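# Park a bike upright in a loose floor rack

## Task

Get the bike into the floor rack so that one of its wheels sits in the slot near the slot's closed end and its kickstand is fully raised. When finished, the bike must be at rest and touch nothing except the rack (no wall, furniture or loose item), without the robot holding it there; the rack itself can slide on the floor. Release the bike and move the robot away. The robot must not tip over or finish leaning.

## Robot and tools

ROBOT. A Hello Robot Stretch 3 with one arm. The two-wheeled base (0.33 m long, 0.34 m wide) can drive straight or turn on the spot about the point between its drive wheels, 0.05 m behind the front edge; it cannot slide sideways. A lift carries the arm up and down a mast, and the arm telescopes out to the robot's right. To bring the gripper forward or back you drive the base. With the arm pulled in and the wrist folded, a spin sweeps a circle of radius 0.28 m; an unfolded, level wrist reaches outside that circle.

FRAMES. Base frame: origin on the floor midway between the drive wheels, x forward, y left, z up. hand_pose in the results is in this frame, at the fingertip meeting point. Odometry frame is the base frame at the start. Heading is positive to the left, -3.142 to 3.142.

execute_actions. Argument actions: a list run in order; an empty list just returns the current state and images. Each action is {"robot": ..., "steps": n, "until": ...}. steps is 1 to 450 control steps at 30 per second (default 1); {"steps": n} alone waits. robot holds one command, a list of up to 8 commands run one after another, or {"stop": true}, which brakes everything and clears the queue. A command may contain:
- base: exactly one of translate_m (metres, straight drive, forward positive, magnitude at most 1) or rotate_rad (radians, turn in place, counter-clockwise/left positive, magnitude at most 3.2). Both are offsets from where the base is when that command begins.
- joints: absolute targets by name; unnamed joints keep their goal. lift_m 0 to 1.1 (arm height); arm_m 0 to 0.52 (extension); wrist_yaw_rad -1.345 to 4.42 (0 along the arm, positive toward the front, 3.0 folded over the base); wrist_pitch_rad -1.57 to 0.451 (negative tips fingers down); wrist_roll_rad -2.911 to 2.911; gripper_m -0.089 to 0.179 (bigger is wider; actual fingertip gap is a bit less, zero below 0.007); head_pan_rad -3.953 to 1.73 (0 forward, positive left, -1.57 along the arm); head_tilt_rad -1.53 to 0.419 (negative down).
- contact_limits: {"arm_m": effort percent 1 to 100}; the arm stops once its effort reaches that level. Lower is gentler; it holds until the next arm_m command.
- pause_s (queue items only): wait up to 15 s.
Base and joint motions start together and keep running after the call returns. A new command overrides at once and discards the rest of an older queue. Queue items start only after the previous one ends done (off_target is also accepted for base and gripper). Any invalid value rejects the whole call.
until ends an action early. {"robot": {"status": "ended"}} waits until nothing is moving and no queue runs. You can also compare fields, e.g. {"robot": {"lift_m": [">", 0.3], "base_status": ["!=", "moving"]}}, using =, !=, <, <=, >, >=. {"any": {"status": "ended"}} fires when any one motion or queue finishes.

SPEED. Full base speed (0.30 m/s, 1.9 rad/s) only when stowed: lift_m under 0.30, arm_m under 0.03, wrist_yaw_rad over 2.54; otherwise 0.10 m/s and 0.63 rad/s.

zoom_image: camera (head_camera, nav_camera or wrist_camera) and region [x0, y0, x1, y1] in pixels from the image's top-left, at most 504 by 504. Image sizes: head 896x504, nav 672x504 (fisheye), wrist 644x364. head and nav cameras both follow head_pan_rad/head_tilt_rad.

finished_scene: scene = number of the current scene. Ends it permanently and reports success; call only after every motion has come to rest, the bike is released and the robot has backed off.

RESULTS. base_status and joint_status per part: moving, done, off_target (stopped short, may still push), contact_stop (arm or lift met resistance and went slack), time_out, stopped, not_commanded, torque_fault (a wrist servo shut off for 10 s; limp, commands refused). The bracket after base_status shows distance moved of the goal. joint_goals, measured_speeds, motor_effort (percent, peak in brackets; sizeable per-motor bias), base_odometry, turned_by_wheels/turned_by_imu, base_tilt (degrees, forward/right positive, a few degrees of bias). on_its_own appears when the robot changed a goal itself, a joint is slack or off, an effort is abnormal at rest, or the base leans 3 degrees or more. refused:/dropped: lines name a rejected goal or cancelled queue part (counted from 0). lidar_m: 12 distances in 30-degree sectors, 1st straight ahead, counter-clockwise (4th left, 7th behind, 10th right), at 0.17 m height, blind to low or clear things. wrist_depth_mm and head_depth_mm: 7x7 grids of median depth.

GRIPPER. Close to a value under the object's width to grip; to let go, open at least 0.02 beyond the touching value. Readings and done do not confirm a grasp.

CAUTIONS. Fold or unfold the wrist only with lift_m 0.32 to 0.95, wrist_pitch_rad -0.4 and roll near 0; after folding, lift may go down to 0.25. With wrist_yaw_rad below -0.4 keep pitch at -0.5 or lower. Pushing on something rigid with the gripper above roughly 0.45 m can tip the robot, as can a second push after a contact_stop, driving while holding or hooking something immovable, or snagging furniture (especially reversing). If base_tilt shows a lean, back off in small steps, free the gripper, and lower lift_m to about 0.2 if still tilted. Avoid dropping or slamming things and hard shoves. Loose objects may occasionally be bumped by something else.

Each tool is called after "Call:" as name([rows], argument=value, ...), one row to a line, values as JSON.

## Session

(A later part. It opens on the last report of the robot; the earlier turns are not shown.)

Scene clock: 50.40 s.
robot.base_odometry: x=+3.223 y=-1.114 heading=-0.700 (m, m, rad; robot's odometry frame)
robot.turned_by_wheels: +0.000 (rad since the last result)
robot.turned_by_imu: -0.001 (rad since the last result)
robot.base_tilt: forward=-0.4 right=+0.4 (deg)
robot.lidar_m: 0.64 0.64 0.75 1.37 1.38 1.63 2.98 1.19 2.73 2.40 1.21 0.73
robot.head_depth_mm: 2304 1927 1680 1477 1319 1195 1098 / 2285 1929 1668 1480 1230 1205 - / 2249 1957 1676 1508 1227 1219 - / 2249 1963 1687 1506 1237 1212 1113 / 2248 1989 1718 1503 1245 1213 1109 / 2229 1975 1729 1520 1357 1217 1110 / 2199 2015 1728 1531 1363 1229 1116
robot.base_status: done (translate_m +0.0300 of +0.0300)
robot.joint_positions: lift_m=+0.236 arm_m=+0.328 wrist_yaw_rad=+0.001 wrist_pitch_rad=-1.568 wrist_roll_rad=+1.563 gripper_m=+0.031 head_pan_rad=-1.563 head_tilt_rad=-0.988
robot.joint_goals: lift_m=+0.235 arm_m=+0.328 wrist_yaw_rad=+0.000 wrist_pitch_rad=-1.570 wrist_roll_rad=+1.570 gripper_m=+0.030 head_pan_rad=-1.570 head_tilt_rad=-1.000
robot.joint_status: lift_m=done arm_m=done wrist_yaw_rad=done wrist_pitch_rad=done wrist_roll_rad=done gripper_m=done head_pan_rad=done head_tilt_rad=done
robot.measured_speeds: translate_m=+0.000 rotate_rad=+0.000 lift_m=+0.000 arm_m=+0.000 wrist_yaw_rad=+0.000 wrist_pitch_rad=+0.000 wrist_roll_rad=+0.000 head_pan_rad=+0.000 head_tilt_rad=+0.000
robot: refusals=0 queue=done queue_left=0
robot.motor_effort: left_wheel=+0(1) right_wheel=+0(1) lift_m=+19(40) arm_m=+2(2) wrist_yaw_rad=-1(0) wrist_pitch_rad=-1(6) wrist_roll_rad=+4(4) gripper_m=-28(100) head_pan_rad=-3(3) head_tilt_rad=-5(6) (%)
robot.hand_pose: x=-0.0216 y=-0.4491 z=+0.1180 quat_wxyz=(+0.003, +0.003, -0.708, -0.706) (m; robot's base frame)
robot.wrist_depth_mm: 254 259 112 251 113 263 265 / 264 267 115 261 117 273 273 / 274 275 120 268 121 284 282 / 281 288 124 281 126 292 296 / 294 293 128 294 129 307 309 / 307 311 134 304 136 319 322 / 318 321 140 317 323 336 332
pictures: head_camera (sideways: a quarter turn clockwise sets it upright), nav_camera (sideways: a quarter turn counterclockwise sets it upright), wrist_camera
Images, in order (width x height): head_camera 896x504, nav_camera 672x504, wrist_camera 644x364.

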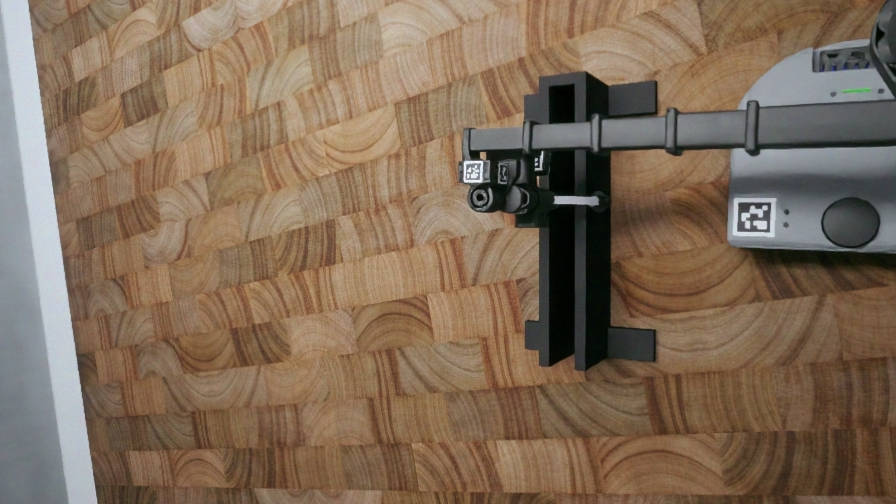

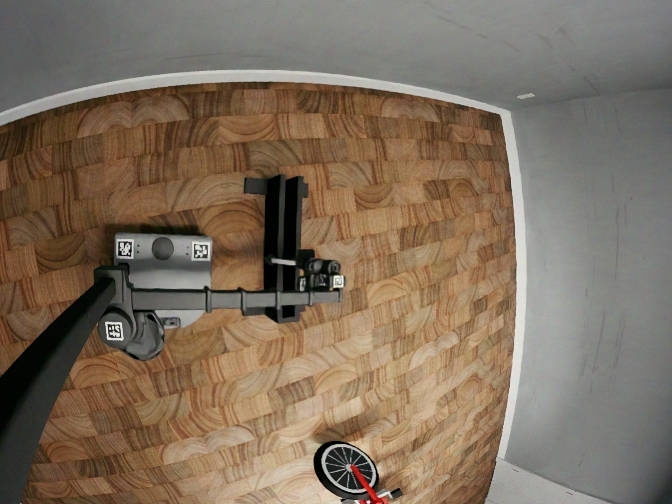

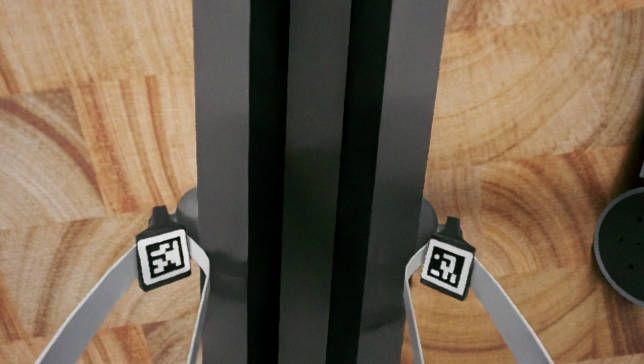

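Call:
execute_actions([
  {"robot": [{"joints": {"gripper_m": -0.01}}, {"joints": {"lift_m": 0.265}}], "steps": 200, "until": {"robot": {"status": "ended"}}},
])

Scene clock: 52.30 s.
robot.base_odometry: x=+3.223 y=-1.114 heading=-0.700 (m, m, rad; robot's odometry frame)
robot.turned_by_wheels: +0.000 (rad since the last result)
robot.turned_by_imu: +0.000 (rad since the last result)
robot.base_tilt: forward=-0.4 right=+0.5 (deg)
robot.lidar_m: 0.64 0.64 0.76 1.38 1.38 1.63 2.98 1.19 0.43 0.40 0.42 0.73
robot.head_depth_mm: 2243 1928 1665 1474 1319 1199 1099 / 2283 1939 1684 1487 1210 1208 - / 2252 1950 1702 1517 1234 1222 - / 2258 1970 1704 1502 1240 1216 1112 / 2242 1957 1703 1499 1240 1214 1110 / 2201 1987 1705 1516 1349 1216 1109 / 2212 2002 1728 1518 1355 1223 1116
robot.base_status: done (translate_m +0.0300 of +0.0300)
robot.joint_positions: lift_m=+0.264 arm_m=+0.328 wrist_yaw_rad=+0.001 wrist_pitch_rad=-1.561 wrist_roll_rad=+1.564 gripper_m=-0.004 head_pan_rad=-1.563 head_tilt_rad=-0.988
robot.joint_goals: lift_m=+0.265 arm_m=+0.328 wrist_yaw_rad=+0.000 wrist_pitch_rad=-1.570 wrist_roll_rad=+1.570 gripper_m=-0.006 head_pan_rad=-1.570 head_tilt_rad=-1.000
robot.joint_status: lift_m=done arm_m=done wrist_yaw_rad=done wrist_pitch_rad=done wrist_roll_rad=done gripper_m=done head_pan_rad=done head_tilt_rad=done
robot.measured_speeds: translate_m=+0.000 rotate_rad=+0.000 lift_m=+0.000 arm_m=+0.000 wrist_yaw_rad=+0.000 wrist_pitch_rad=+0.000 wrist_roll_rad=+0.000 head_pan_rad=+0.000 head_tilt_rad=+0.000
robot: refusals=0 queue=done queue_left=0
robot.motor_effort: left_wheel=+1(1) right_wheel=-2(4) lift_m=+52(53) arm_m=+2(1) wrist_yaw_rad=+0(0) wrist_pitch_rad=-4(6) wrist_roll_rad=+3(3) gripper_m=-37(100) head_pan_rad=-3(3) head_tilt_rad=-6(5) (%)
robot.hand_pose: x=-0.0216 y=-0.4509 z=+0.1467 quat_wxyz=(+0.003, +0.002, -0.710, -0.704) (m; robot's base frame)
robot.wrist_depth_mm: 282 281 111 252 112 292 289 / 292 292 115 259 116 297 300 / 300 302 121 270 123 311 311 / 308 314 127 285 129 321 319 / 326 325 134 298 134 333 334 / 338 340 148 316 144 346 350 / 347 352 152 334 355 361 367
pictures: head_camera (sideways: a quarter turn clockwise sets it upright), nav_camera (sideways: a quarter turn counterclockwise sets it upright), wrist_camera
Images, in order (width x height): head_camera 896x504, nav_camera 672x504, wrist_camera 644x364.

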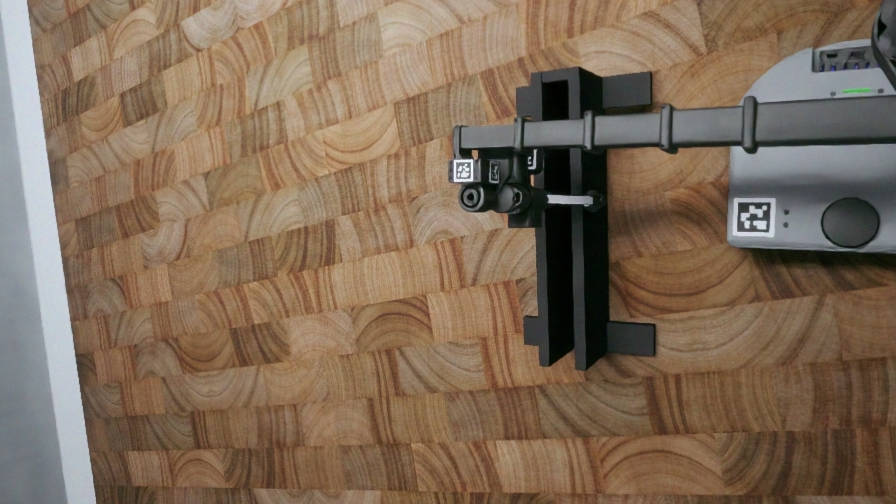

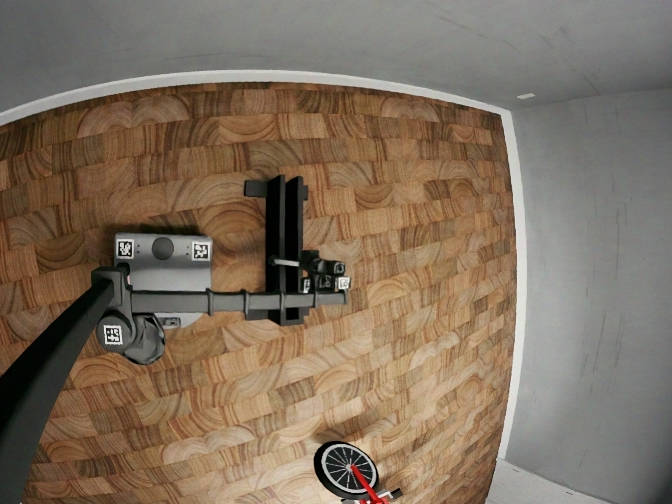

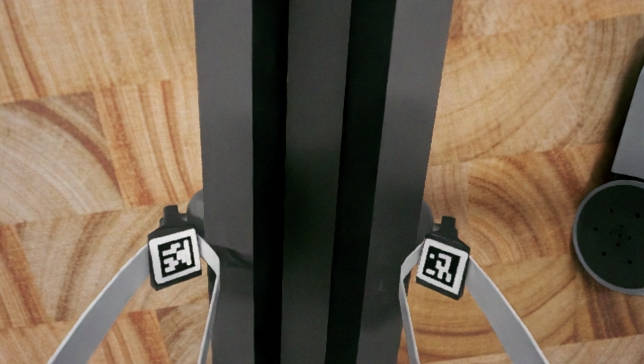

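Call:
execute_actions([
  {"robot": {"base": {"translate_m": -0.3}, "joints": {"head_pan_rad": -2.5, "head_tilt_rad": -0.8}}, "steps": 300, "until": {"robot": {"status": "ended"}}},
])

Scene clock: 56.53 s.
robot.base_odometry: x=+2.994 y=-0.921 heading=-0.700 (m, m, rad; robot's odometry frame)
robot.turned_by_wheels: +0.000 (rad since the last result)
robot.turned_by_imu: -0.001 (rad since the last result)
robot.base_tilt: forward=-0.4 right=+0.5 (deg)
robot.lidar_m: 0.93 0.93 1.10 1.31 1.31 1.55 2.83 0.94 0.42 0.41 0.42 1.06
robot.head_depth_mm: 3274 2595 2057 1721 1449 1257 1129 / 3418 2622 2086 1706 1458 1267 1136 / 3571 2539 2077 1727 1457 1273 1159 / 3668 2550 1684 1505 1456 1276 1160 / 3734 2685 2119 1647 1471 1206 1107 / 3371 2720 2127 1740 1483 1165 1101 / 3043 2725 2139 1740 1476 - 1018
robot.base_status: done (translate_m -0.3000 of -0.3000)
robot.joint_positions: lift_m=+0.264 arm_m=+0.328 wrist_yaw_rad=+0.001 wrist_pitch_rad=-1.561 wrist_roll_rad=+1.564 gripper_m=+0.020 head_pan_rad=-2.493 head_tilt_rad=-0.803
robot.joint_goals: lift_m=+0.265 arm_m=+0.328 wrist_yaw_rad=+0.000 wrist_pitch_rad=-1.570 wrist_roll_rad=+1.570 gripper_m=+0.019 head_pan_rad=-2.500 head_tilt_rad=-0.800
robot.joint_status: lift_m=done arm_m=done wrist_yaw_rad=done wrist_pitch_rad=done wrist_roll_rad=done gripper_m=done head_pan_rad=done head_tilt_rad=done
robot.measured_speeds: translate_m=+0.000 rotate_rad=+0.000 lift_m=+0.000 arm_m=+0.000 wrist_yaw_rad=+0.000 wrist_pitch_rad=+0.000 wrist_roll_rad=+0.000 head_pan_rad=+0.000 head_tilt_rad=+0.000
robot: refusals=0 queue=done queue_left=0
robot.on_its_own: gripper_m is held at +0.019, not at your -0.010, by its stall guard, which is still easing
robot.motor_effort: left_wheel=+1(1) right_wheel=-1(6) lift_m=+51(51) arm_m=+1(1) wrist_yaw_rad=+0(0) wrist_pitch_rad=-4(4) wrist_roll_rad=+3(3) gripper_m=-27(37) head_pan_rad=-3(37) head_tilt_rad=+2(17) (%)
robot.hand_pose: x=-0.0216 y=-0.4510 z=+0.1467 quat_wxyz=(+0.003, +0.002, -0.710, -0.704) (m; robot's base frame)
robot.wrist_depth_mm: 278 282 111 250 112 289 292 / 290 293 115 257 116 296 301 / 302 301 120 272 123 309 312 / 314 314 127 287 130 323 322 / 322 325 134 301 134 331 336 / 337 340 148 315 144 347 354 / 350 356 153 331 358 364 363
pictures: head_camera (sideways: a quarter turn clockwise sets it upright), nav_camera (sideways: a quarter turn counterclockwise sets it upright), wrist_camera
Images, in order (width x height): head_camera 896x504, nav_camera 672x504, wrist_camera 644x364.

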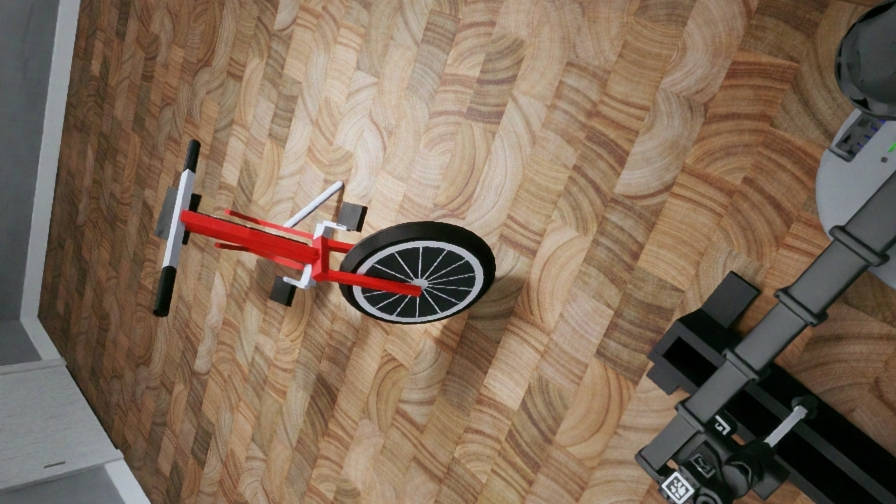

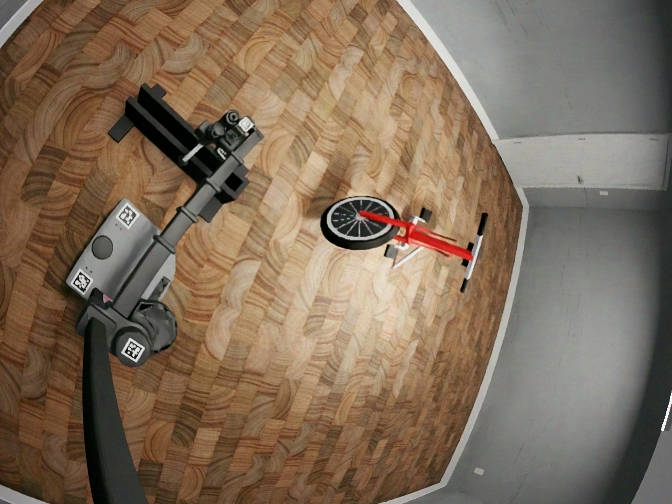

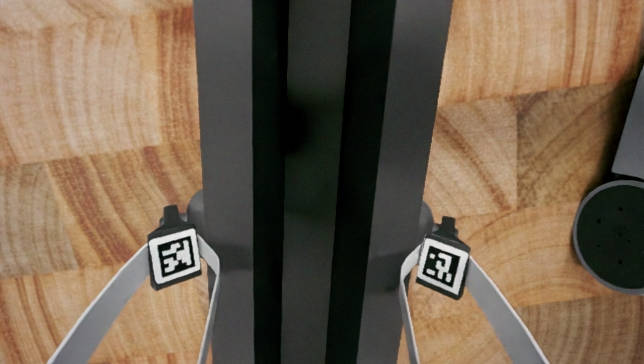

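Call:
execute_actions([
  {"robot": [{"base": {"rotate_rad": -1.16}, "joints": {"gripper_m": 0.0, "head_pan_rad": -1.57, "head_tilt_rad": -1.0}}, {"base": {"translate_m": 0.53}}], "steps": 450, "until": {"robot": {"status": "ended"}}},
])

Scene clock: 68.47 s.
robot.base_odometry: x=+2.843 y=-1.429 heading=-1.860 (m, m, rad; robot's odometry frame)
robot.turned_by_wheels: -1.160 (rad since the last result)
robot.turned_by_imu: -1.149 (rad since the last result)
robot.base_tilt: forward=-0.4 right=+0.5 (deg)
robot.lidar_m: 1.91 1.01 0.83 0.83 0.93 1.49 1.83 2.03 0.42 0.40 0.42 1.96
robot.head_depth_mm: 2267 1910 1667 1475 1315 1190 1100 / 2132 1872 1385 1481 1210 1199 - / 1694 1665 1473 1525 1232 1226 - / 2343 1953 1674 1498 1230 1210 1107 / 2355 1973 1718 1500 1286 1220 1107 / 2376 1992 1718 1514 1345 1223 1116 / 2401 1997 1739 1518 1354 1224 1116
robot.base_status: done (translate_m +0.5300 of +0.5300)
robot.joint_positions: lift_m=+0.264 arm_m=+0.328 wrist_yaw_rad=+0.001 wrist_pitch_rad=-1.560 wrist_roll_rad=+1.564 gripper_m=+0.044 head_pan_rad=-1.577 head_tilt_rad=-0.987
robot.joint_goals: lift_m=+0.265 arm_m=+0.328 wrist_yaw_rad=+0.000 wrist_pitch_rad=-1.570 wrist_roll_rad=+1.570 gripper_m=+0.043 head_pan_rad=-1.570 head_tilt_rad=-1.000
robot.joint_status: lift_m=done arm_m=done wrist_yaw_rad=done wrist_pitch_rad=done wrist_roll_rad=done gripper_m=done head_pan_rad=done head_tilt_rad=done
robot.measured_speeds: translate_m=+0.000 rotate_rad=+0.000 lift_m=+0.000 arm_m=+0.000 wrist_yaw_rad=+0.000 wrist_pitch_rad=+0.000 wrist_roll_rad=+0.000 head_pan_rad=+0.000 head_tilt_rad=+0.000
robot: refusals=0 queue=done queue_left=0
robot.on_its_own: gripper_m is held at +0.043, not at your +0.000, by its stall guard, which is still easing
robot.motor_effort: left_wheel=+2(4) right_wheel=-3(9) lift_m=+52(51) arm_m=+1(2) wrist_yaw_rad=+0(0) wrist_pitch_rad=-5(5) wrist_roll_rad=+3(3) gripper_m=-12(100) head_pan_rad=+3(37) head_tilt_rad=-6(21) (%)
robot.hand_pose: x=-0.0216 y=-0.4511 z=+0.1467 quat_wxyz=(+0.003, +0.002, -0.710, -0.704) (m; robot's base frame)
robot.wrist_depth_mm: 282 284 111 249 112 289 292 / 291 291 115 259 117 298 300 / 299 302 121 273 123 309 310 / 311 315 127 285 129 321 320 / 324 324 134 299 134 333 337 / 338 342 147 314 143 353 353 / 345 353 151 333 353 361 364
pictures: head_camera (sideways: a quarter turn clockwise sets it upright), nav_camera (sideways: a quarter turn counterclockwise sets it upright), wrist_camera
Images, in order (width x height): head_camera 896x504, nav_camera 672x504, wrist_camera 644x364.

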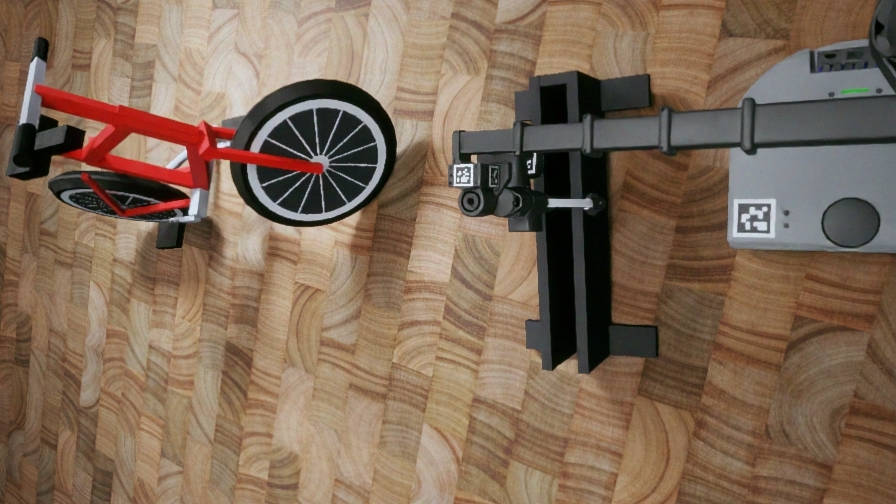

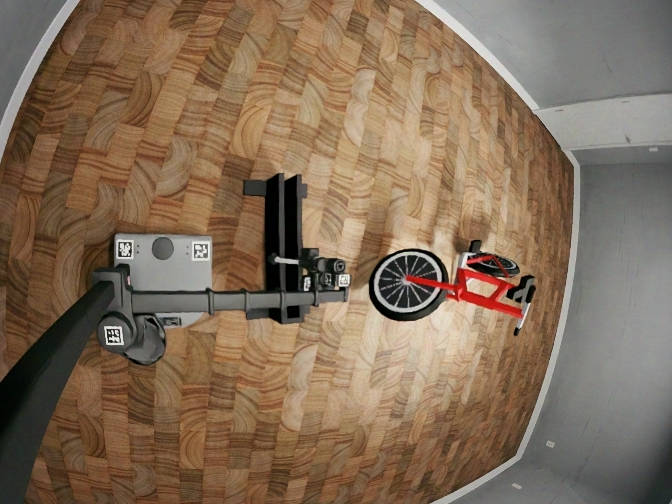

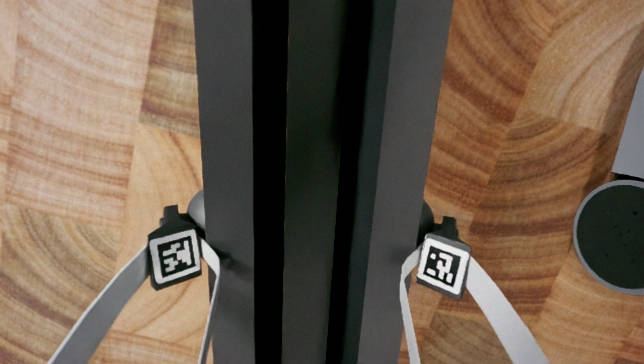

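Call:
execute_actions([
  {"robot": [{"base": {"rotate_rad": -1.28}, "joints": {"gripper_m": 0.01, "head_pan_rad": -0.75, "head_tilt_rad": -0.85}}, {"joints": {"lift_m": 0.238}}], "steps": 450, "until": {"robot": {"status": "ended"}}},
])

Scene clock: 72.20 s.
robot.base_odometry: x=+2.843 y=-1.429 heading=-3.140 (m, m, rad; robot's odometry frame)
robot.turned_by_wheels: -1.280 (rad since the last result)
robot.turned_by_imu: -1.269 (rad since the last result)
robot.base_tilt: forward=-0.5 right=+0.4 (deg)
robot.lidar_m: 2.88 2.04 1.95 1.23 0.87 0.83 0.85 1.13 1.83 1.88 2.50 0.93
robot.head_depth_mm: 3014 2369 1933 1618 1401 1139 1081 / 3118 2386 1944 1637 1416 1152 1112 / 3123 2403 1954 1639 1416 1218 1113 / 3136 2435 1958 1647 1425 1255 1119 / 3170 2432 1973 1468 1428 1257 1118 / 3186 2298 1463 1506 1427 1260 1125 / 3265 1872 1845 1672 1444 1256 1129
robot.base_status: done (rotate_rad -1.2799 of -1.2800)
robot.joint_positions: lift_m=+0.240 arm_m=+0.328 wrist_yaw_rad=+0.001 wrist_pitch_rad=-1.573 wrist_roll_rad=+1.564 gripper_m=+0.025 head_pan_rad=-0.757 head_tilt_rad=-0.853
robot.joint_goals: lift_m=+0.240 arm_m=+0.328 wrist_yaw_rad=+0.000 wrist_pitch_rad=-1.570 wrist_roll_rad=+1.570 gripper_m=+0.024 head_pan_rad=-0.750 head_tilt_rad=-0.850
robot.joint_status: lift_m=contact_stop arm_m=done wrist_yaw_rad=done wrist_pitch_rad=done wrist_roll_rad=done gripper_m=done head_pan_rad=done head_tilt_rad=done
robot.measured_speeds: translate_m=+0.000 rotate_rad=-0.001 lift_m=+0.010 arm_m=+0.000 wrist_yaw_rad=+0.000 wrist_pitch_rad=+0.000 wrist_roll_rad=+0.000 head_pan_rad=+0.000 head_tilt_rad=+0.000
robot: refusals=0 queue=dropped queue_left=0
robot.on_its_own: gripper_m is held at +0.024, not at your +0.010, by its stall guard, which is still easing; lift_m is slack since a contact_stop, until your next command for it
robot.motor_effort: left_wheel=+1(6) right_wheel=+0(11) lift_m=+22(49) arm_m=+0(1) wrist_yaw_rad=+0(1) wrist_pitch_rad=+2(5) wrist_roll_rad=+3(3) gripper_m=-28(100) head_pan_rad=+4(33) head_tilt_rad=+1(16) (%)
robot.hand_pose: x=-0.0216 y=-0.4480 z=+0.1225 quat_wxyz=(+0.003, +0.002, -0.706, -0.708) (m; robot's base frame)
robot.wrist_depth_mm: 261 259 116 257 117 268 271 / 267 268 119 263 122 278 279 / 279 278 124 275 126 289 293 / 287 287 128 285 130 301 300 / 301 298 133 296 134 312 312 / 311 315 139 306 141 326 332 / 322 330 165 321 334 339 337
pictures: head_camera (sideways: a quarter turn clockwise sets it upright), nav_camera (sideways: a quarter turn counterclockwise sets it upright), wrist_camera
Images, in order (width x height): head_camera 896x504, nav_camera 672x504, wrist_camera 644x364.

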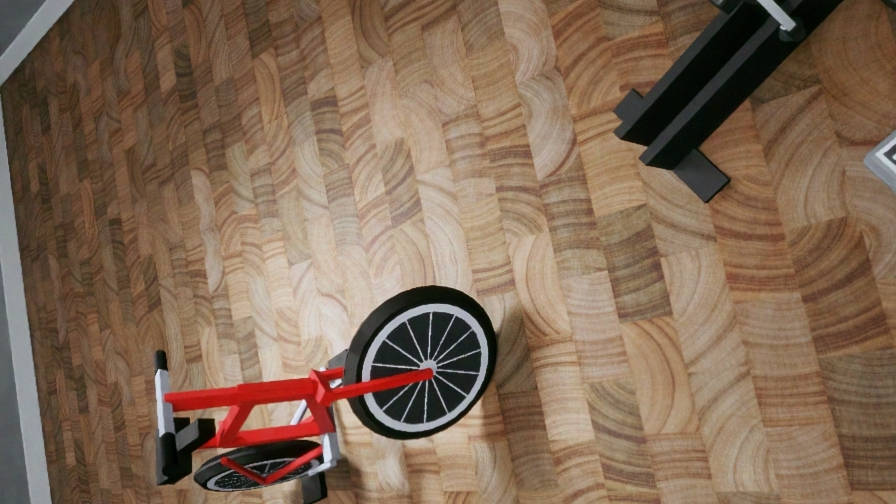

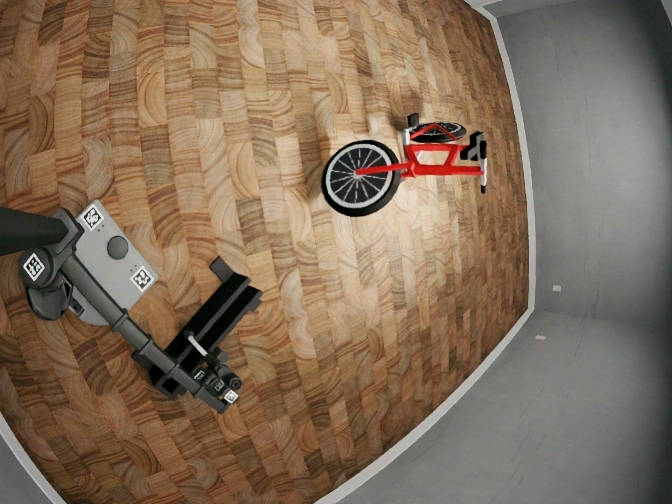

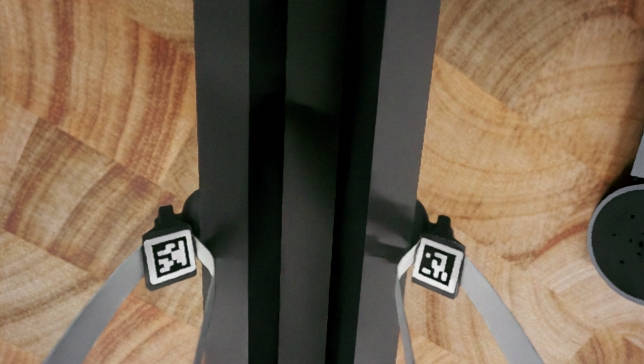

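Call:
execute_actions([
  {"robot": [{"joints": {"gripper_m": 0.17}}, {"joints": {"lift_m": 0.42}}, {"base": {"rotate_rad": 0.072}, "joints": {"lift_m": 1.02, "arm_m": 0.1, "wrist_roll_rad": 0.0, "gripper_m": 0.12}}], "steps": 450, "until": {"robot": {"queue_left": ["=", 0], "base_status": "done", "rotate_rad": [">", 0.05]}}},
  {"robot": {"base": {"translate_m": 0.837}, "joints": {"head_pan_rad": -1.2, "head_tilt_rad": -0.8}}, "steps": 450, "until": {"robot": {"status": "ended"}}},
])

Scene clock: 88.63 s.
robot.base_odometry: x=+2.008 y=-1.491 heading=-3.068 (m, m, rad; robot's odometry frame)
robot.turned_by_wheels: +0.072 (rad since the last result)
robot.turned_by_imu: +0.075 (rad since the last result)
robot.base_tilt: forward=-0.4 right=+0.4 (deg)
robot.lidar_m: 2.05 1.55 1.51 1.58 1.58 1.54 1.61 2.28 2.27 0.45 0.44 0.85
robot.head_depth_mm: 2595 2609 2064 1740 1402 1234 1109 / 2907 2601 2070 1707 1468 1143 1114 / 3247 2649 2075 1620 1053 1122 1125 / 3418 2699 2100 1728 1406 1202 1125 / 3229 2690 2089 1187 1386 1277 1126 / 3063 2710 2114 1310 1415 1280 1132 / 2882 2716 2145 1623 1479 1286 1133
robot.base_status: done (translate_m +0.8370 of +0.8370)
robot.joint_positions: lift_m=+1.020 arm_m=+0.100 wrist_yaw_rad=+0.001 wrist_pitch_rad=-1.565 wrist_roll_rad=+0.007 gripper_m=+0.120 head_pan_rad=-1.193 head_tilt_rad=-0.804
robot.joint_goals: lift_m=+1.020 arm_m=+0.100 wrist_yaw_rad=+0.000 wrist_pitch_rad=-1.570 wrist_roll_rad=+0.000 gripper_m=+0.120 head_pan_rad=-1.200 head_tilt_rad=-0.800
robot.joint_status: lift_m=done arm_m=done wrist_yaw_rad=done wrist_pitch_rad=done wrist_roll_rad=done gripper_m=done head_pan_rad=done head_tilt_rad=done
robot.measured_speeds: translate_m=+0.000 rotate_rad=+0.000 lift_m=+0.000 arm_m=+0.000 wrist_yaw_rad=+0.000 wrist_pitch_rad=+0.000 wrist_roll_rad=+0.000 head_pan_rad=+0.000 head_tilt_rad=+0.000
robot: refusals=0 queue=done queue_left=0
robot.motor_effort: left_wheel=-3(4) right_wheel=+5(8) lift_m=+41(43) arm_m=-2(4) wrist_yaw_rad=-1(0) wrist_pitch_rad=-3(4) wrist_roll_rad=-4(5) gripper_m=+1(83) head_pan_rad=-2(25) head_tilt_rad=+1(9) (%)
robot.hand_pose: x=-0.0216 y=-0.2227 z=+0.9022 quat_wxyz=(+0.500, +0.497, -0.503, -0.500) (m; robot's base frame)
robot.wrist_depth_mm: 984 964 782 862 - - - / - - - - - - - / - - - - - - - / - - - - - - - / - - - - - - - / - - - - - - - / - - - - - - -
pictures: head_camera (sideways: a quarter turn clockwise sets it upright), nav_camera (sideways: a quarter turn counterclockwise sets it upright), wrist_camera
Images, in order (width x height): head_camera 896x504, nav_camera 672x504, wrist_camera 644x364.

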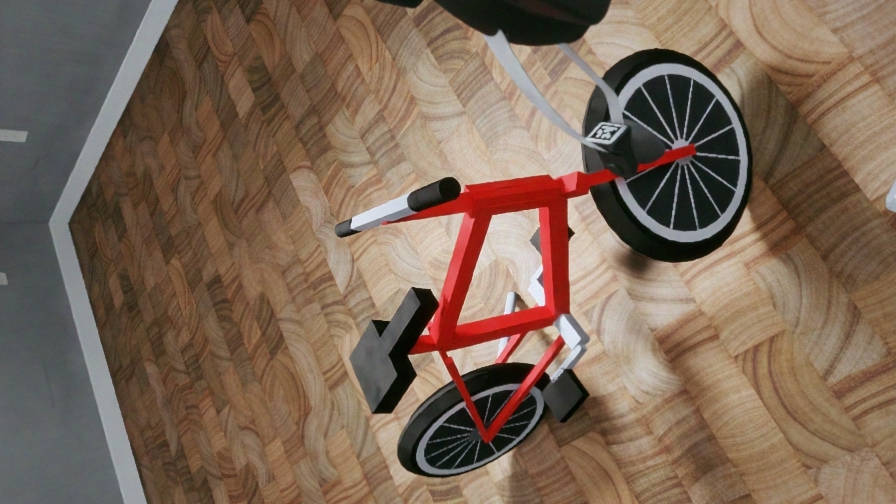

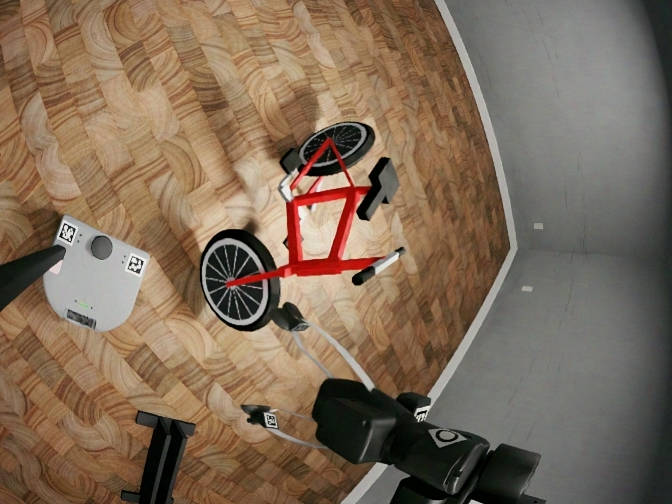

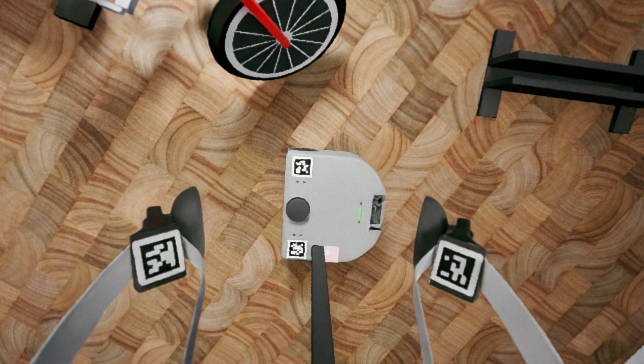

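Call:
execute_actions([
  {"robot": [{"base": {"rotate_rad": 0.52}, "joints": {"head_pan_rad": -1.57, "head_tilt_rad": -0.7}}, {"base": {"translate_m": -0.07}, "joints": {"arm_m": 0.45}}], "steps": 450, "until": {"robot": {"status": "ended"}}},
])

Scene clock: 94.30 s.
robot.base_odometry: x=+2.066 y=-1.452 heading=-2.548 (m, m, rad; robot's odometry frame)
robot.turned_by_wheels: +0.520 (rad since the last result)
robot.turned_by_imu: +0.514 (rad since the last result)
robot.base_tilt: forward=-0.4 right=+0.5 (deg)
robot.lidar_m: 1.61 1.57 1.65 1.55 1.52 1.58 2.22 2.21 0.45 0.44 0.86 2.16
robot.head_depth_mm: 2925 2969 2397 1879 1549 1321 1125 / - 3251 2478 1878 1556 1024 1085 / - - 2384 1847 1001 1024 1088 / 3186 3326 2524 1909 1462 1302 1126 / 3017 3267 2461 1192 1304 1346 1159 / 2909 3191 2472 1865 1461 1334 1164 / 2796 3119 2485 1916 1587 1344 1166
robot.base_status: done (translate_m -0.0700 of -0.0700)
robot.joint_positions: lift_m=+1.020 arm_m=+0.450 wrist_yaw_rad=+0.000 wrist_pitch_rad=-1.565 wrist_roll_rad=+0.007 gripper_m=+0.120 head_pan_rad=-1.563 head_tilt_rad=-0.705
robot.joint_goals: lift_m=+1.020 arm_m=+0.450 wrist_yaw_rad=+0.000 wrist_pitch_rad=-1.570 wrist_roll_rad=+0.000 gripper_m=+0.120 head_pan_rad=-1.570 head_tilt_rad=-0.700
robot.joint_status: lift_m=done arm_m=done wrist_yaw_rad=done wrist_pitch_rad=done wrist_roll_rad=done gripper_m=done head_pan_rad=done head_tilt_rad=done
robot.measured_speeds: translate_m=+0.000 rotate_rad=+0.000 lift_m=+0.000 arm_m=+0.000 wrist_yaw_rad=+0.000 wrist_pitch_rad=+0.000 wrist_roll_rad=+0.000 head_pan_rad=+0.000 head_tilt_rad=+0.000
robot: refusals=0 queue=done queue_left=0
robot.motor_effort: left_wheel=-3(5) right_wheel=+5(8) lift_m=+41(41) arm_m=+2(3) wrist_yaw_rad=+0(0) wrist_pitch_rad=-3(2) wrist_roll_rad=-4(4) gripper_m=+1(1) head_pan_rad=-3(21) head_tilt_rad=+3(13) (%)
robot.hand_pose: x=-0.0216 y=-0.5722 z=+0.9022 quat_wxyz=(+0.500, +0.497, -0.503, -0.500) (m; robot's base frame)
robot.wrist_depth_mm: 996 990 784 - - - - / - - 812 - - - - / - - - 736 - - - / - - - 822 - - - / - - - - - - - / - - - - - - - / - - - - - - -
pictures: head_camera (sideways: a quarter turn clockwise sets it upright), nav_camera (sideways: a quarter turn counterclockwise sets it upright), wrist_camera
Images, in order (width x height): head_camera 896x504, nav_camera 672x504, wrist_camera 644x364.

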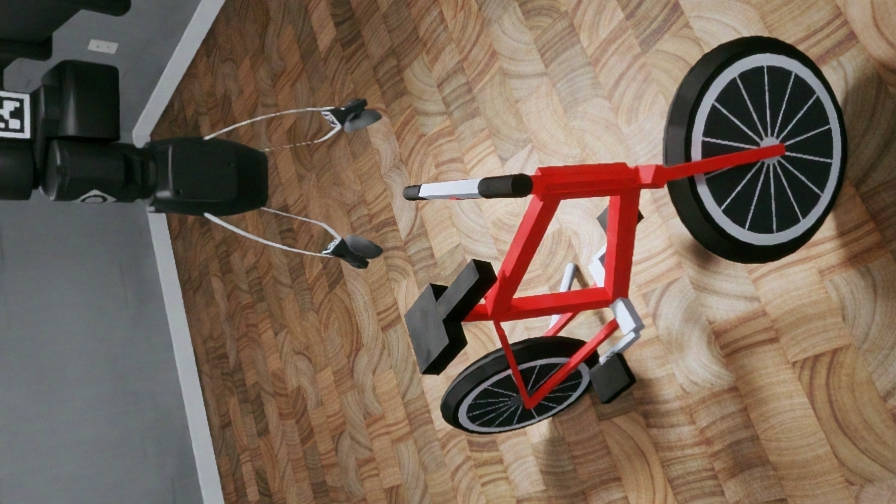

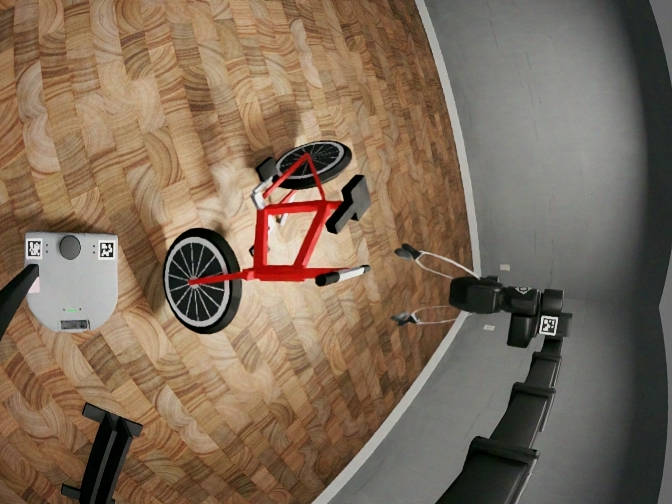

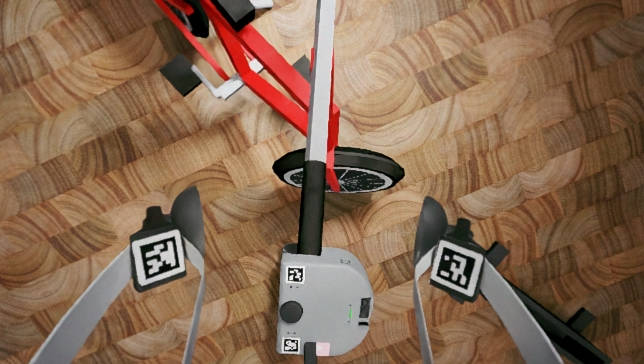

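Call:
execute_actions([
  {"robot": {"joints": {"arm_m": 0.485, "lift_m": 0.9}}, "steps": 200, "until": {"robot": {"status": "ended"}}},
])

Scene clock: 96.37 s.
robot.base_odometry: x=+2.066 y=-1.452 heading=-2.548 (m, m, rad; robot's odometry frame)
robot.turned_by_wheels: +0.000 (rad since the last result)
robot.turned_by_imu: +0.000 (rad since the last result)
robot.base_tilt: forward=-0.5 right=+0.5 (deg)
robot.lidar_m: 1.61 1.57 1.64 1.55 1.53 1.57 2.22 2.21 0.45 0.44 0.86 2.16
robot.head_depth_mm: 2850 2977 - 1868 1548 1311 1119 / 3263 - 2407 1871 1552 1022 1085 / 3293 - 2214 1859 1000 1025 1091 / 3140 3331 2431 1895 1450 1309 1130 / 3072 3265 2416 1192 1309 1336 1157 / 2910 3152 2462 1879 1475 1338 1158 / 2816 3078 2458 1930 1589 1346 1166
robot.base_status: done (translate_m -0.0700 of -0.0700)
robot.joint_positions: lift_m=+0.900 arm_m=+0.485 wrist_yaw_rad=+0.000 wrist_pitch_rad=-1.565 wrist_roll_rad=+0.007 gripper_m=+0.120 head_pan_rad=-1.563 head_tilt_rad=-0.705
robot.joint_goals: lift_m=+0.900 arm_m=+0.485 wrist_yaw_rad=+0.000 wrist_pitch_rad=-1.570 wrist_roll_rad=+0.000 gripper_m=+0.120 head_pan_rad=-1.570 head_tilt_rad=-0.700
robot.joint_status: lift_m=done arm_m=done wrist_yaw_rad=done wrist_pitch_rad=done wrist_roll_rad=done gripper_m=done head_pan_rad=done head_tilt_rad=done
robot.measured_speeds: translate_m=+0.000 rotate_rad=+0.000 lift_m=+0.000 arm_m=+0.000 wrist_yaw_rad=+0.000 wrist_pitch_rad=+0.000 wrist_roll_rad=+0.000 head_pan_rad=+0.000 head_tilt_rad=+0.000
robot: refusals=0 queue=done queue_left=0
robot.motor_effort: left_wheel=-3(3) right_wheel=+4(5) lift_m=+32(43) arm_m=+2(2) wrist_yaw_rad=+0(0) wrist_pitch_rad=-3(2) wrist_roll_rad=-4(4) gripper_m=+0(1) head_pan_rad=-3(3) head_tilt_rad=+2(1) (%)
robot.hand_pose: x=-0.0216 y=-0.6071 z=+0.7825 quat_wxyz=(+0.500, +0.497, -0.503, -0.500) (m; robot's base frame)
robot.wrist_depth_mm: 868 901 543 940 877 914 913 / 886 914 688 432 944 964 947 / 946 938 945 425 971 970 988 / 943 972 - 664 991 993 - / - - - - - - - / - - - 223 - - - / - - - 214 - - -
pictures: head_camera (sideways: a quarter turn clockwise sets it upright), nav_camera (sideways: a quarter turn counterclockwise sets it upright), wrist_camera
Images, in order (width x height): head_camera 896x504, nav_camera 672x504, wrist_camera 644x364.

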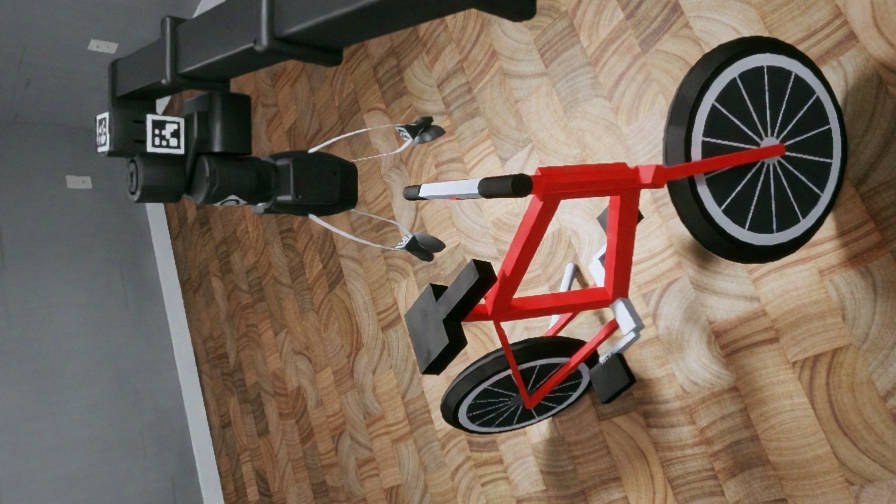

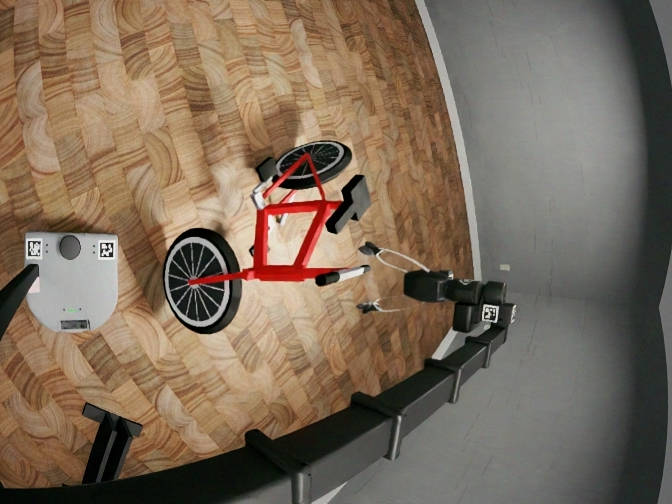

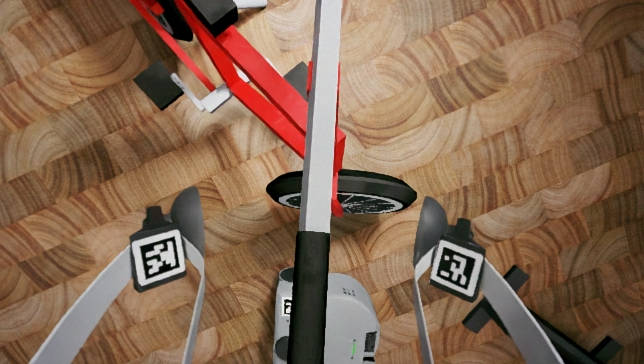

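Call:
execute_actions([
  {"robot": [{"joints": {"lift_m": 0.815, "gripper_m": 0.07}}], "steps": 200, "until": {"robot": {"status": "ended"}}},
])

Scene clock: 98.17 s.
robot.base_odometry: x=+2.066 y=-1.452 heading=-2.548 (m, m, rad; robot's odometry frame)
robot.turned_by_wheels: +0.000 (rad since the last result)
robot.turned_by_imu: +0.000 (rad since the last result)
robot.base_tilt: forward=-0.3 right=+0.5 (deg)
robot.lidar_m: 1.61 1.57 1.64 1.55 1.52 1.58 2.22 2.21 0.45 0.44 0.86 2.15
robot.head_depth_mm: 2862 3028 2462 - 1553 1279 1118 / 3331 3381 2231 1878 1560 1020 1085 / 3366 3514 - 1786 1001 1023 1089 / 3177 3342 2418 1901 1457 1306 1130 / 3092 3186 2439 1192 1310 1336 1149 / 2936 3191 2436 1865 1466 1340 1169 / 2812 3053 2457 1928 1581 1341 1162
robot.base_status: done (translate_m -0.0700 of -0.0700)
robot.joint_positions: lift_m=+0.815 arm_m=+0.485 wrist_yaw_rad=+0.000 wrist_pitch_rad=-1.565 wrist_roll_rad=+0.007 gripper_m=+0.070 head_pan_rad=-1.563 head_tilt_rad=-0.705
robot.joint_goals: lift_m=+0.815 arm_m=+0.485 wrist_yaw_rad=+0.000 wrist_pitch_rad=-1.570 wrist_roll_rad=+0.000 gripper_m=+0.070 head_pan_rad=-1.570 head_tilt_rad=-0.700
robot.joint_status: lift_m=done arm_m=done wrist_yaw_rad=done wrist_pitch_rad=done wrist_roll_rad=done gripper_m=done head_pan_rad=done head_tilt_rad=done
robot.measured_speeds: translate_m=+0.000 rotate_rad=+0.000 lift_m=+0.000 arm_m=+0.000 wrist_yaw_rad=+0.000 wrist_pitch_rad=+0.000 wrist_roll_rad=+0.000 head_pan_rad=+0.000 head_tilt_rad=+0.000
robot: refusals=0 queue=done queue_left=0
robot.motor_effort: left_wheel=-3(3) right_wheel=+5(4) lift_m=+32(34) arm_m=+2(2) wrist_yaw_rad=+0(0) wrist_pitch_rad=-2(3) wrist_roll_rad=-4(4) gripper_m=+1(79) head_pan_rad=-3(3) head_tilt_rad=+0(2) (%)
robot.hand_pose: x=-0.0216 y=-0.6071 z=+0.6975 quat_wxyz=(+0.500, +0.497, -0.503, -0.500) (m; robot's base frame)
robot.wrist_depth_mm: 779 789 508 800 820 815 850 / 806 806 591 186 838 818 841 / 845 843 890 333 862 879 895 / 882 879 893 522 939 921 944 / 915 931 935 687 974 935 979 / 928 965 970 151 - 967 - / 976 - - 142 - - -
pictures: head_camera (sideways: a quarter turn clockwise sets it upright), nav_camera (sideways: a quarter turn counterclockwise sets it upright), wrist_camera
Images, in order (width x height): head_camera 896x504, nav_camera 672x504, wrist_camera 644x364.

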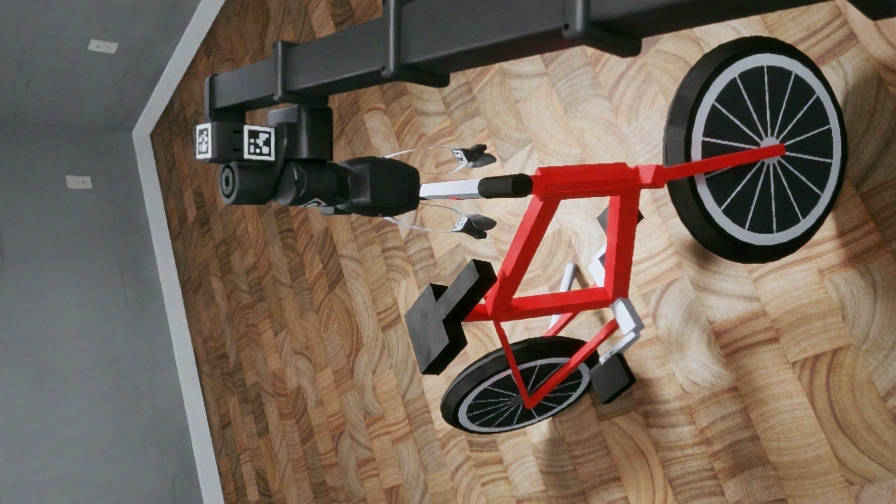

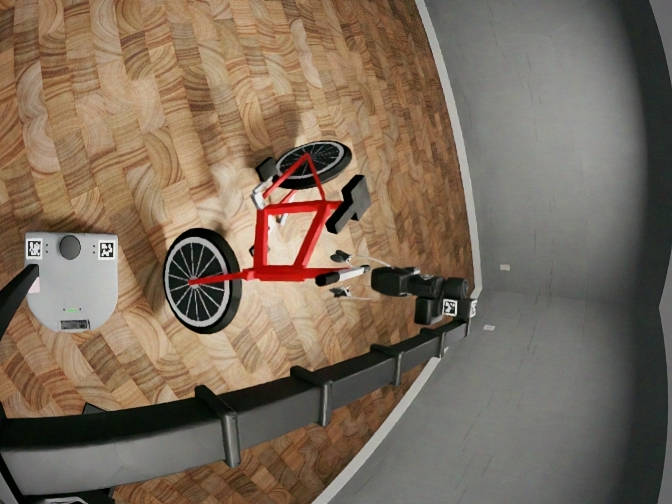

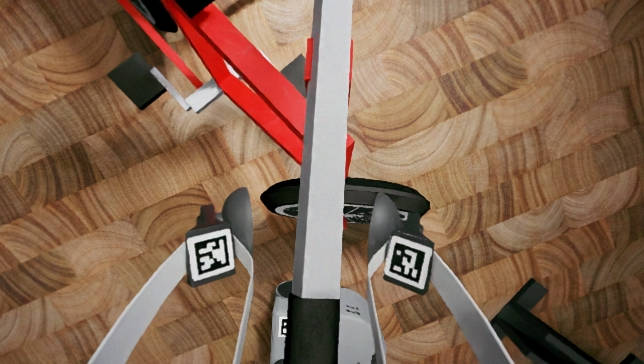

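Call:
execute_actions([
  {"robot": [{"joints": {"gripper_m": -0.04}}], "steps": 200, "until": {"robot": {"status": "ended"}}},
])

Scene clock: 99.73 s.
robot.base_odometry: x=+2.066 y=-1.452 heading=-2.548 (m, m, rad; robot's odometry frame)
robot.turned_by_wheels: +0.000 (rad since the last result)
robot.turned_by_imu: -0.001 (rad since the last result)
robot.base_tilt: forward=-0.5 right=+0.4 (deg)
robot.lidar_m: 1.61 1.56 1.65 1.54 1.52 1.58 2.22 2.22 0.45 0.44 0.86 2.16
robot.head_depth_mm: 2898 2994 2452 - 1552 1272 1121 / 3285 3512 2217 1883 1543 1020 1079 / 3342 3515 - 1812 999 1020 1091 / 3184 3321 2449 1909 1453 1302 1129 / 3048 3230 2420 1193 1319 1332 1151 / 2914 3156 2435 1852 1474 1346 1157 / 2782 3096 2484 1919 1584 1348 1167
robot.base_status: done (translate_m -0.0700 of -0.0700)
robot.joint_positions: lift_m=+0.815 arm_m=+0.485 wrist_yaw_rad=-0.003 wrist_pitch_rad=-1.561 wrist_roll_rad=+0.008 gripper_m=-0.039 head_pan_rad=-1.563 head_tilt_rad=-0.705
robot.joint_goals: lift_m=+0.815 arm_m=+0.485 wrist_yaw_rad=+0.000 wrist_pitch_rad=-1.570 wrist_roll_rad=+0.000 gripper_m=-0.040 head_pan_rad=-1.570 head_tilt_rad=-0.700
robot.joint_status: lift_m=done arm_m=done wrist_yaw_rad=done wrist_pitch_rad=done wrist_roll_rad=done gripper_m=done head_pan_rad=done head_tilt_rad=done
robot.measured_speeds: translate_m=+0.000 rotate_rad=+0.000 lift_m=+0.000 arm_m=+0.000 wrist_yaw_rad=+0.000 wrist_pitch_rad=+0.000 wrist_roll_rad=+0.000 head_pan_rad=+0.000 head_tilt_rad=+0.000
robot: refusals=0 queue=done queue_left=0
robot.motor_effort: left_wheel=-5(5) right_wheel=+9(9) lift_m=+37(37) arm_m=+2(2) wrist_yaw_rad=+3(3) wrist_pitch_rad=-4(4) wrist_roll_rad=-5(5) gripper_m=-23(98) head_pan_rad=-3(3) head_tilt_rad=+2(2) (%)
robot.hand_pose: x=-0.0216 y=-0.6081 z=+0.6972 quat_wxyz=(+0.500, +0.495, -0.505, -0.501) (m; robot's base frame)
robot.wrist_depth_mm: 770 774 522 794 820 839 852 / 804 805 570 338 853 861 870 / 852 856 854 336 871 877 882 / 868 889 898 175 896 941 921 / 905 953 924 154 943 994 966 / 934 977 967 150 955 972 - / 971 993 988 142 - 999 -
pictures: head_camera (sideways: a quarter turn clockwise sets it upright), nav_camera (sideways: a quarter turn counterclockwise sets it upright), wrist_camera
Images, in order (width x height): head_camera 896x504, nav_camera 672x504, wrist_camera 644x364.

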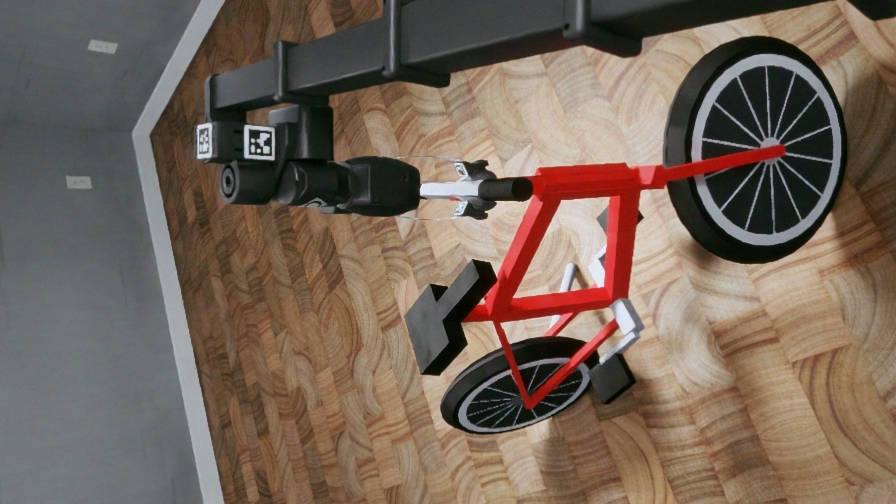

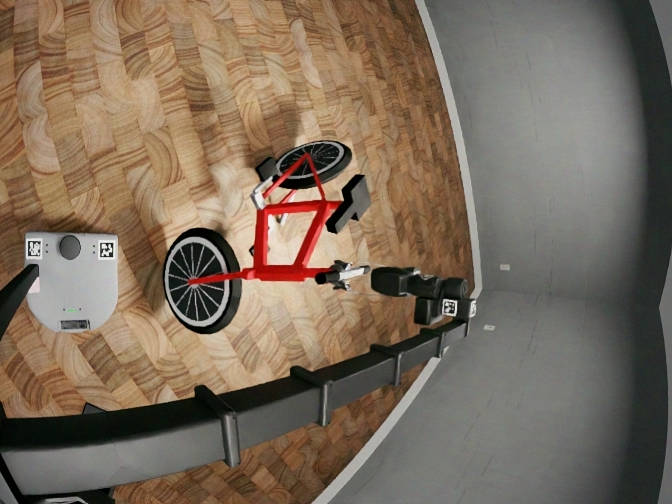

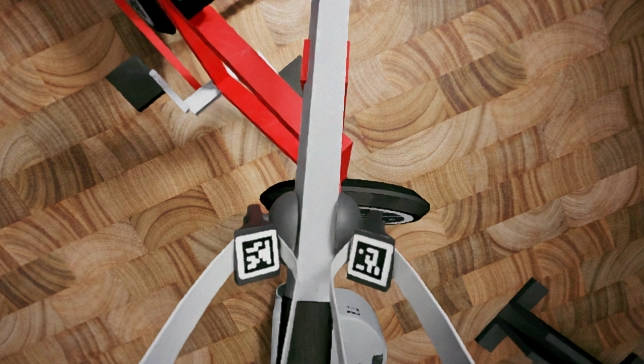

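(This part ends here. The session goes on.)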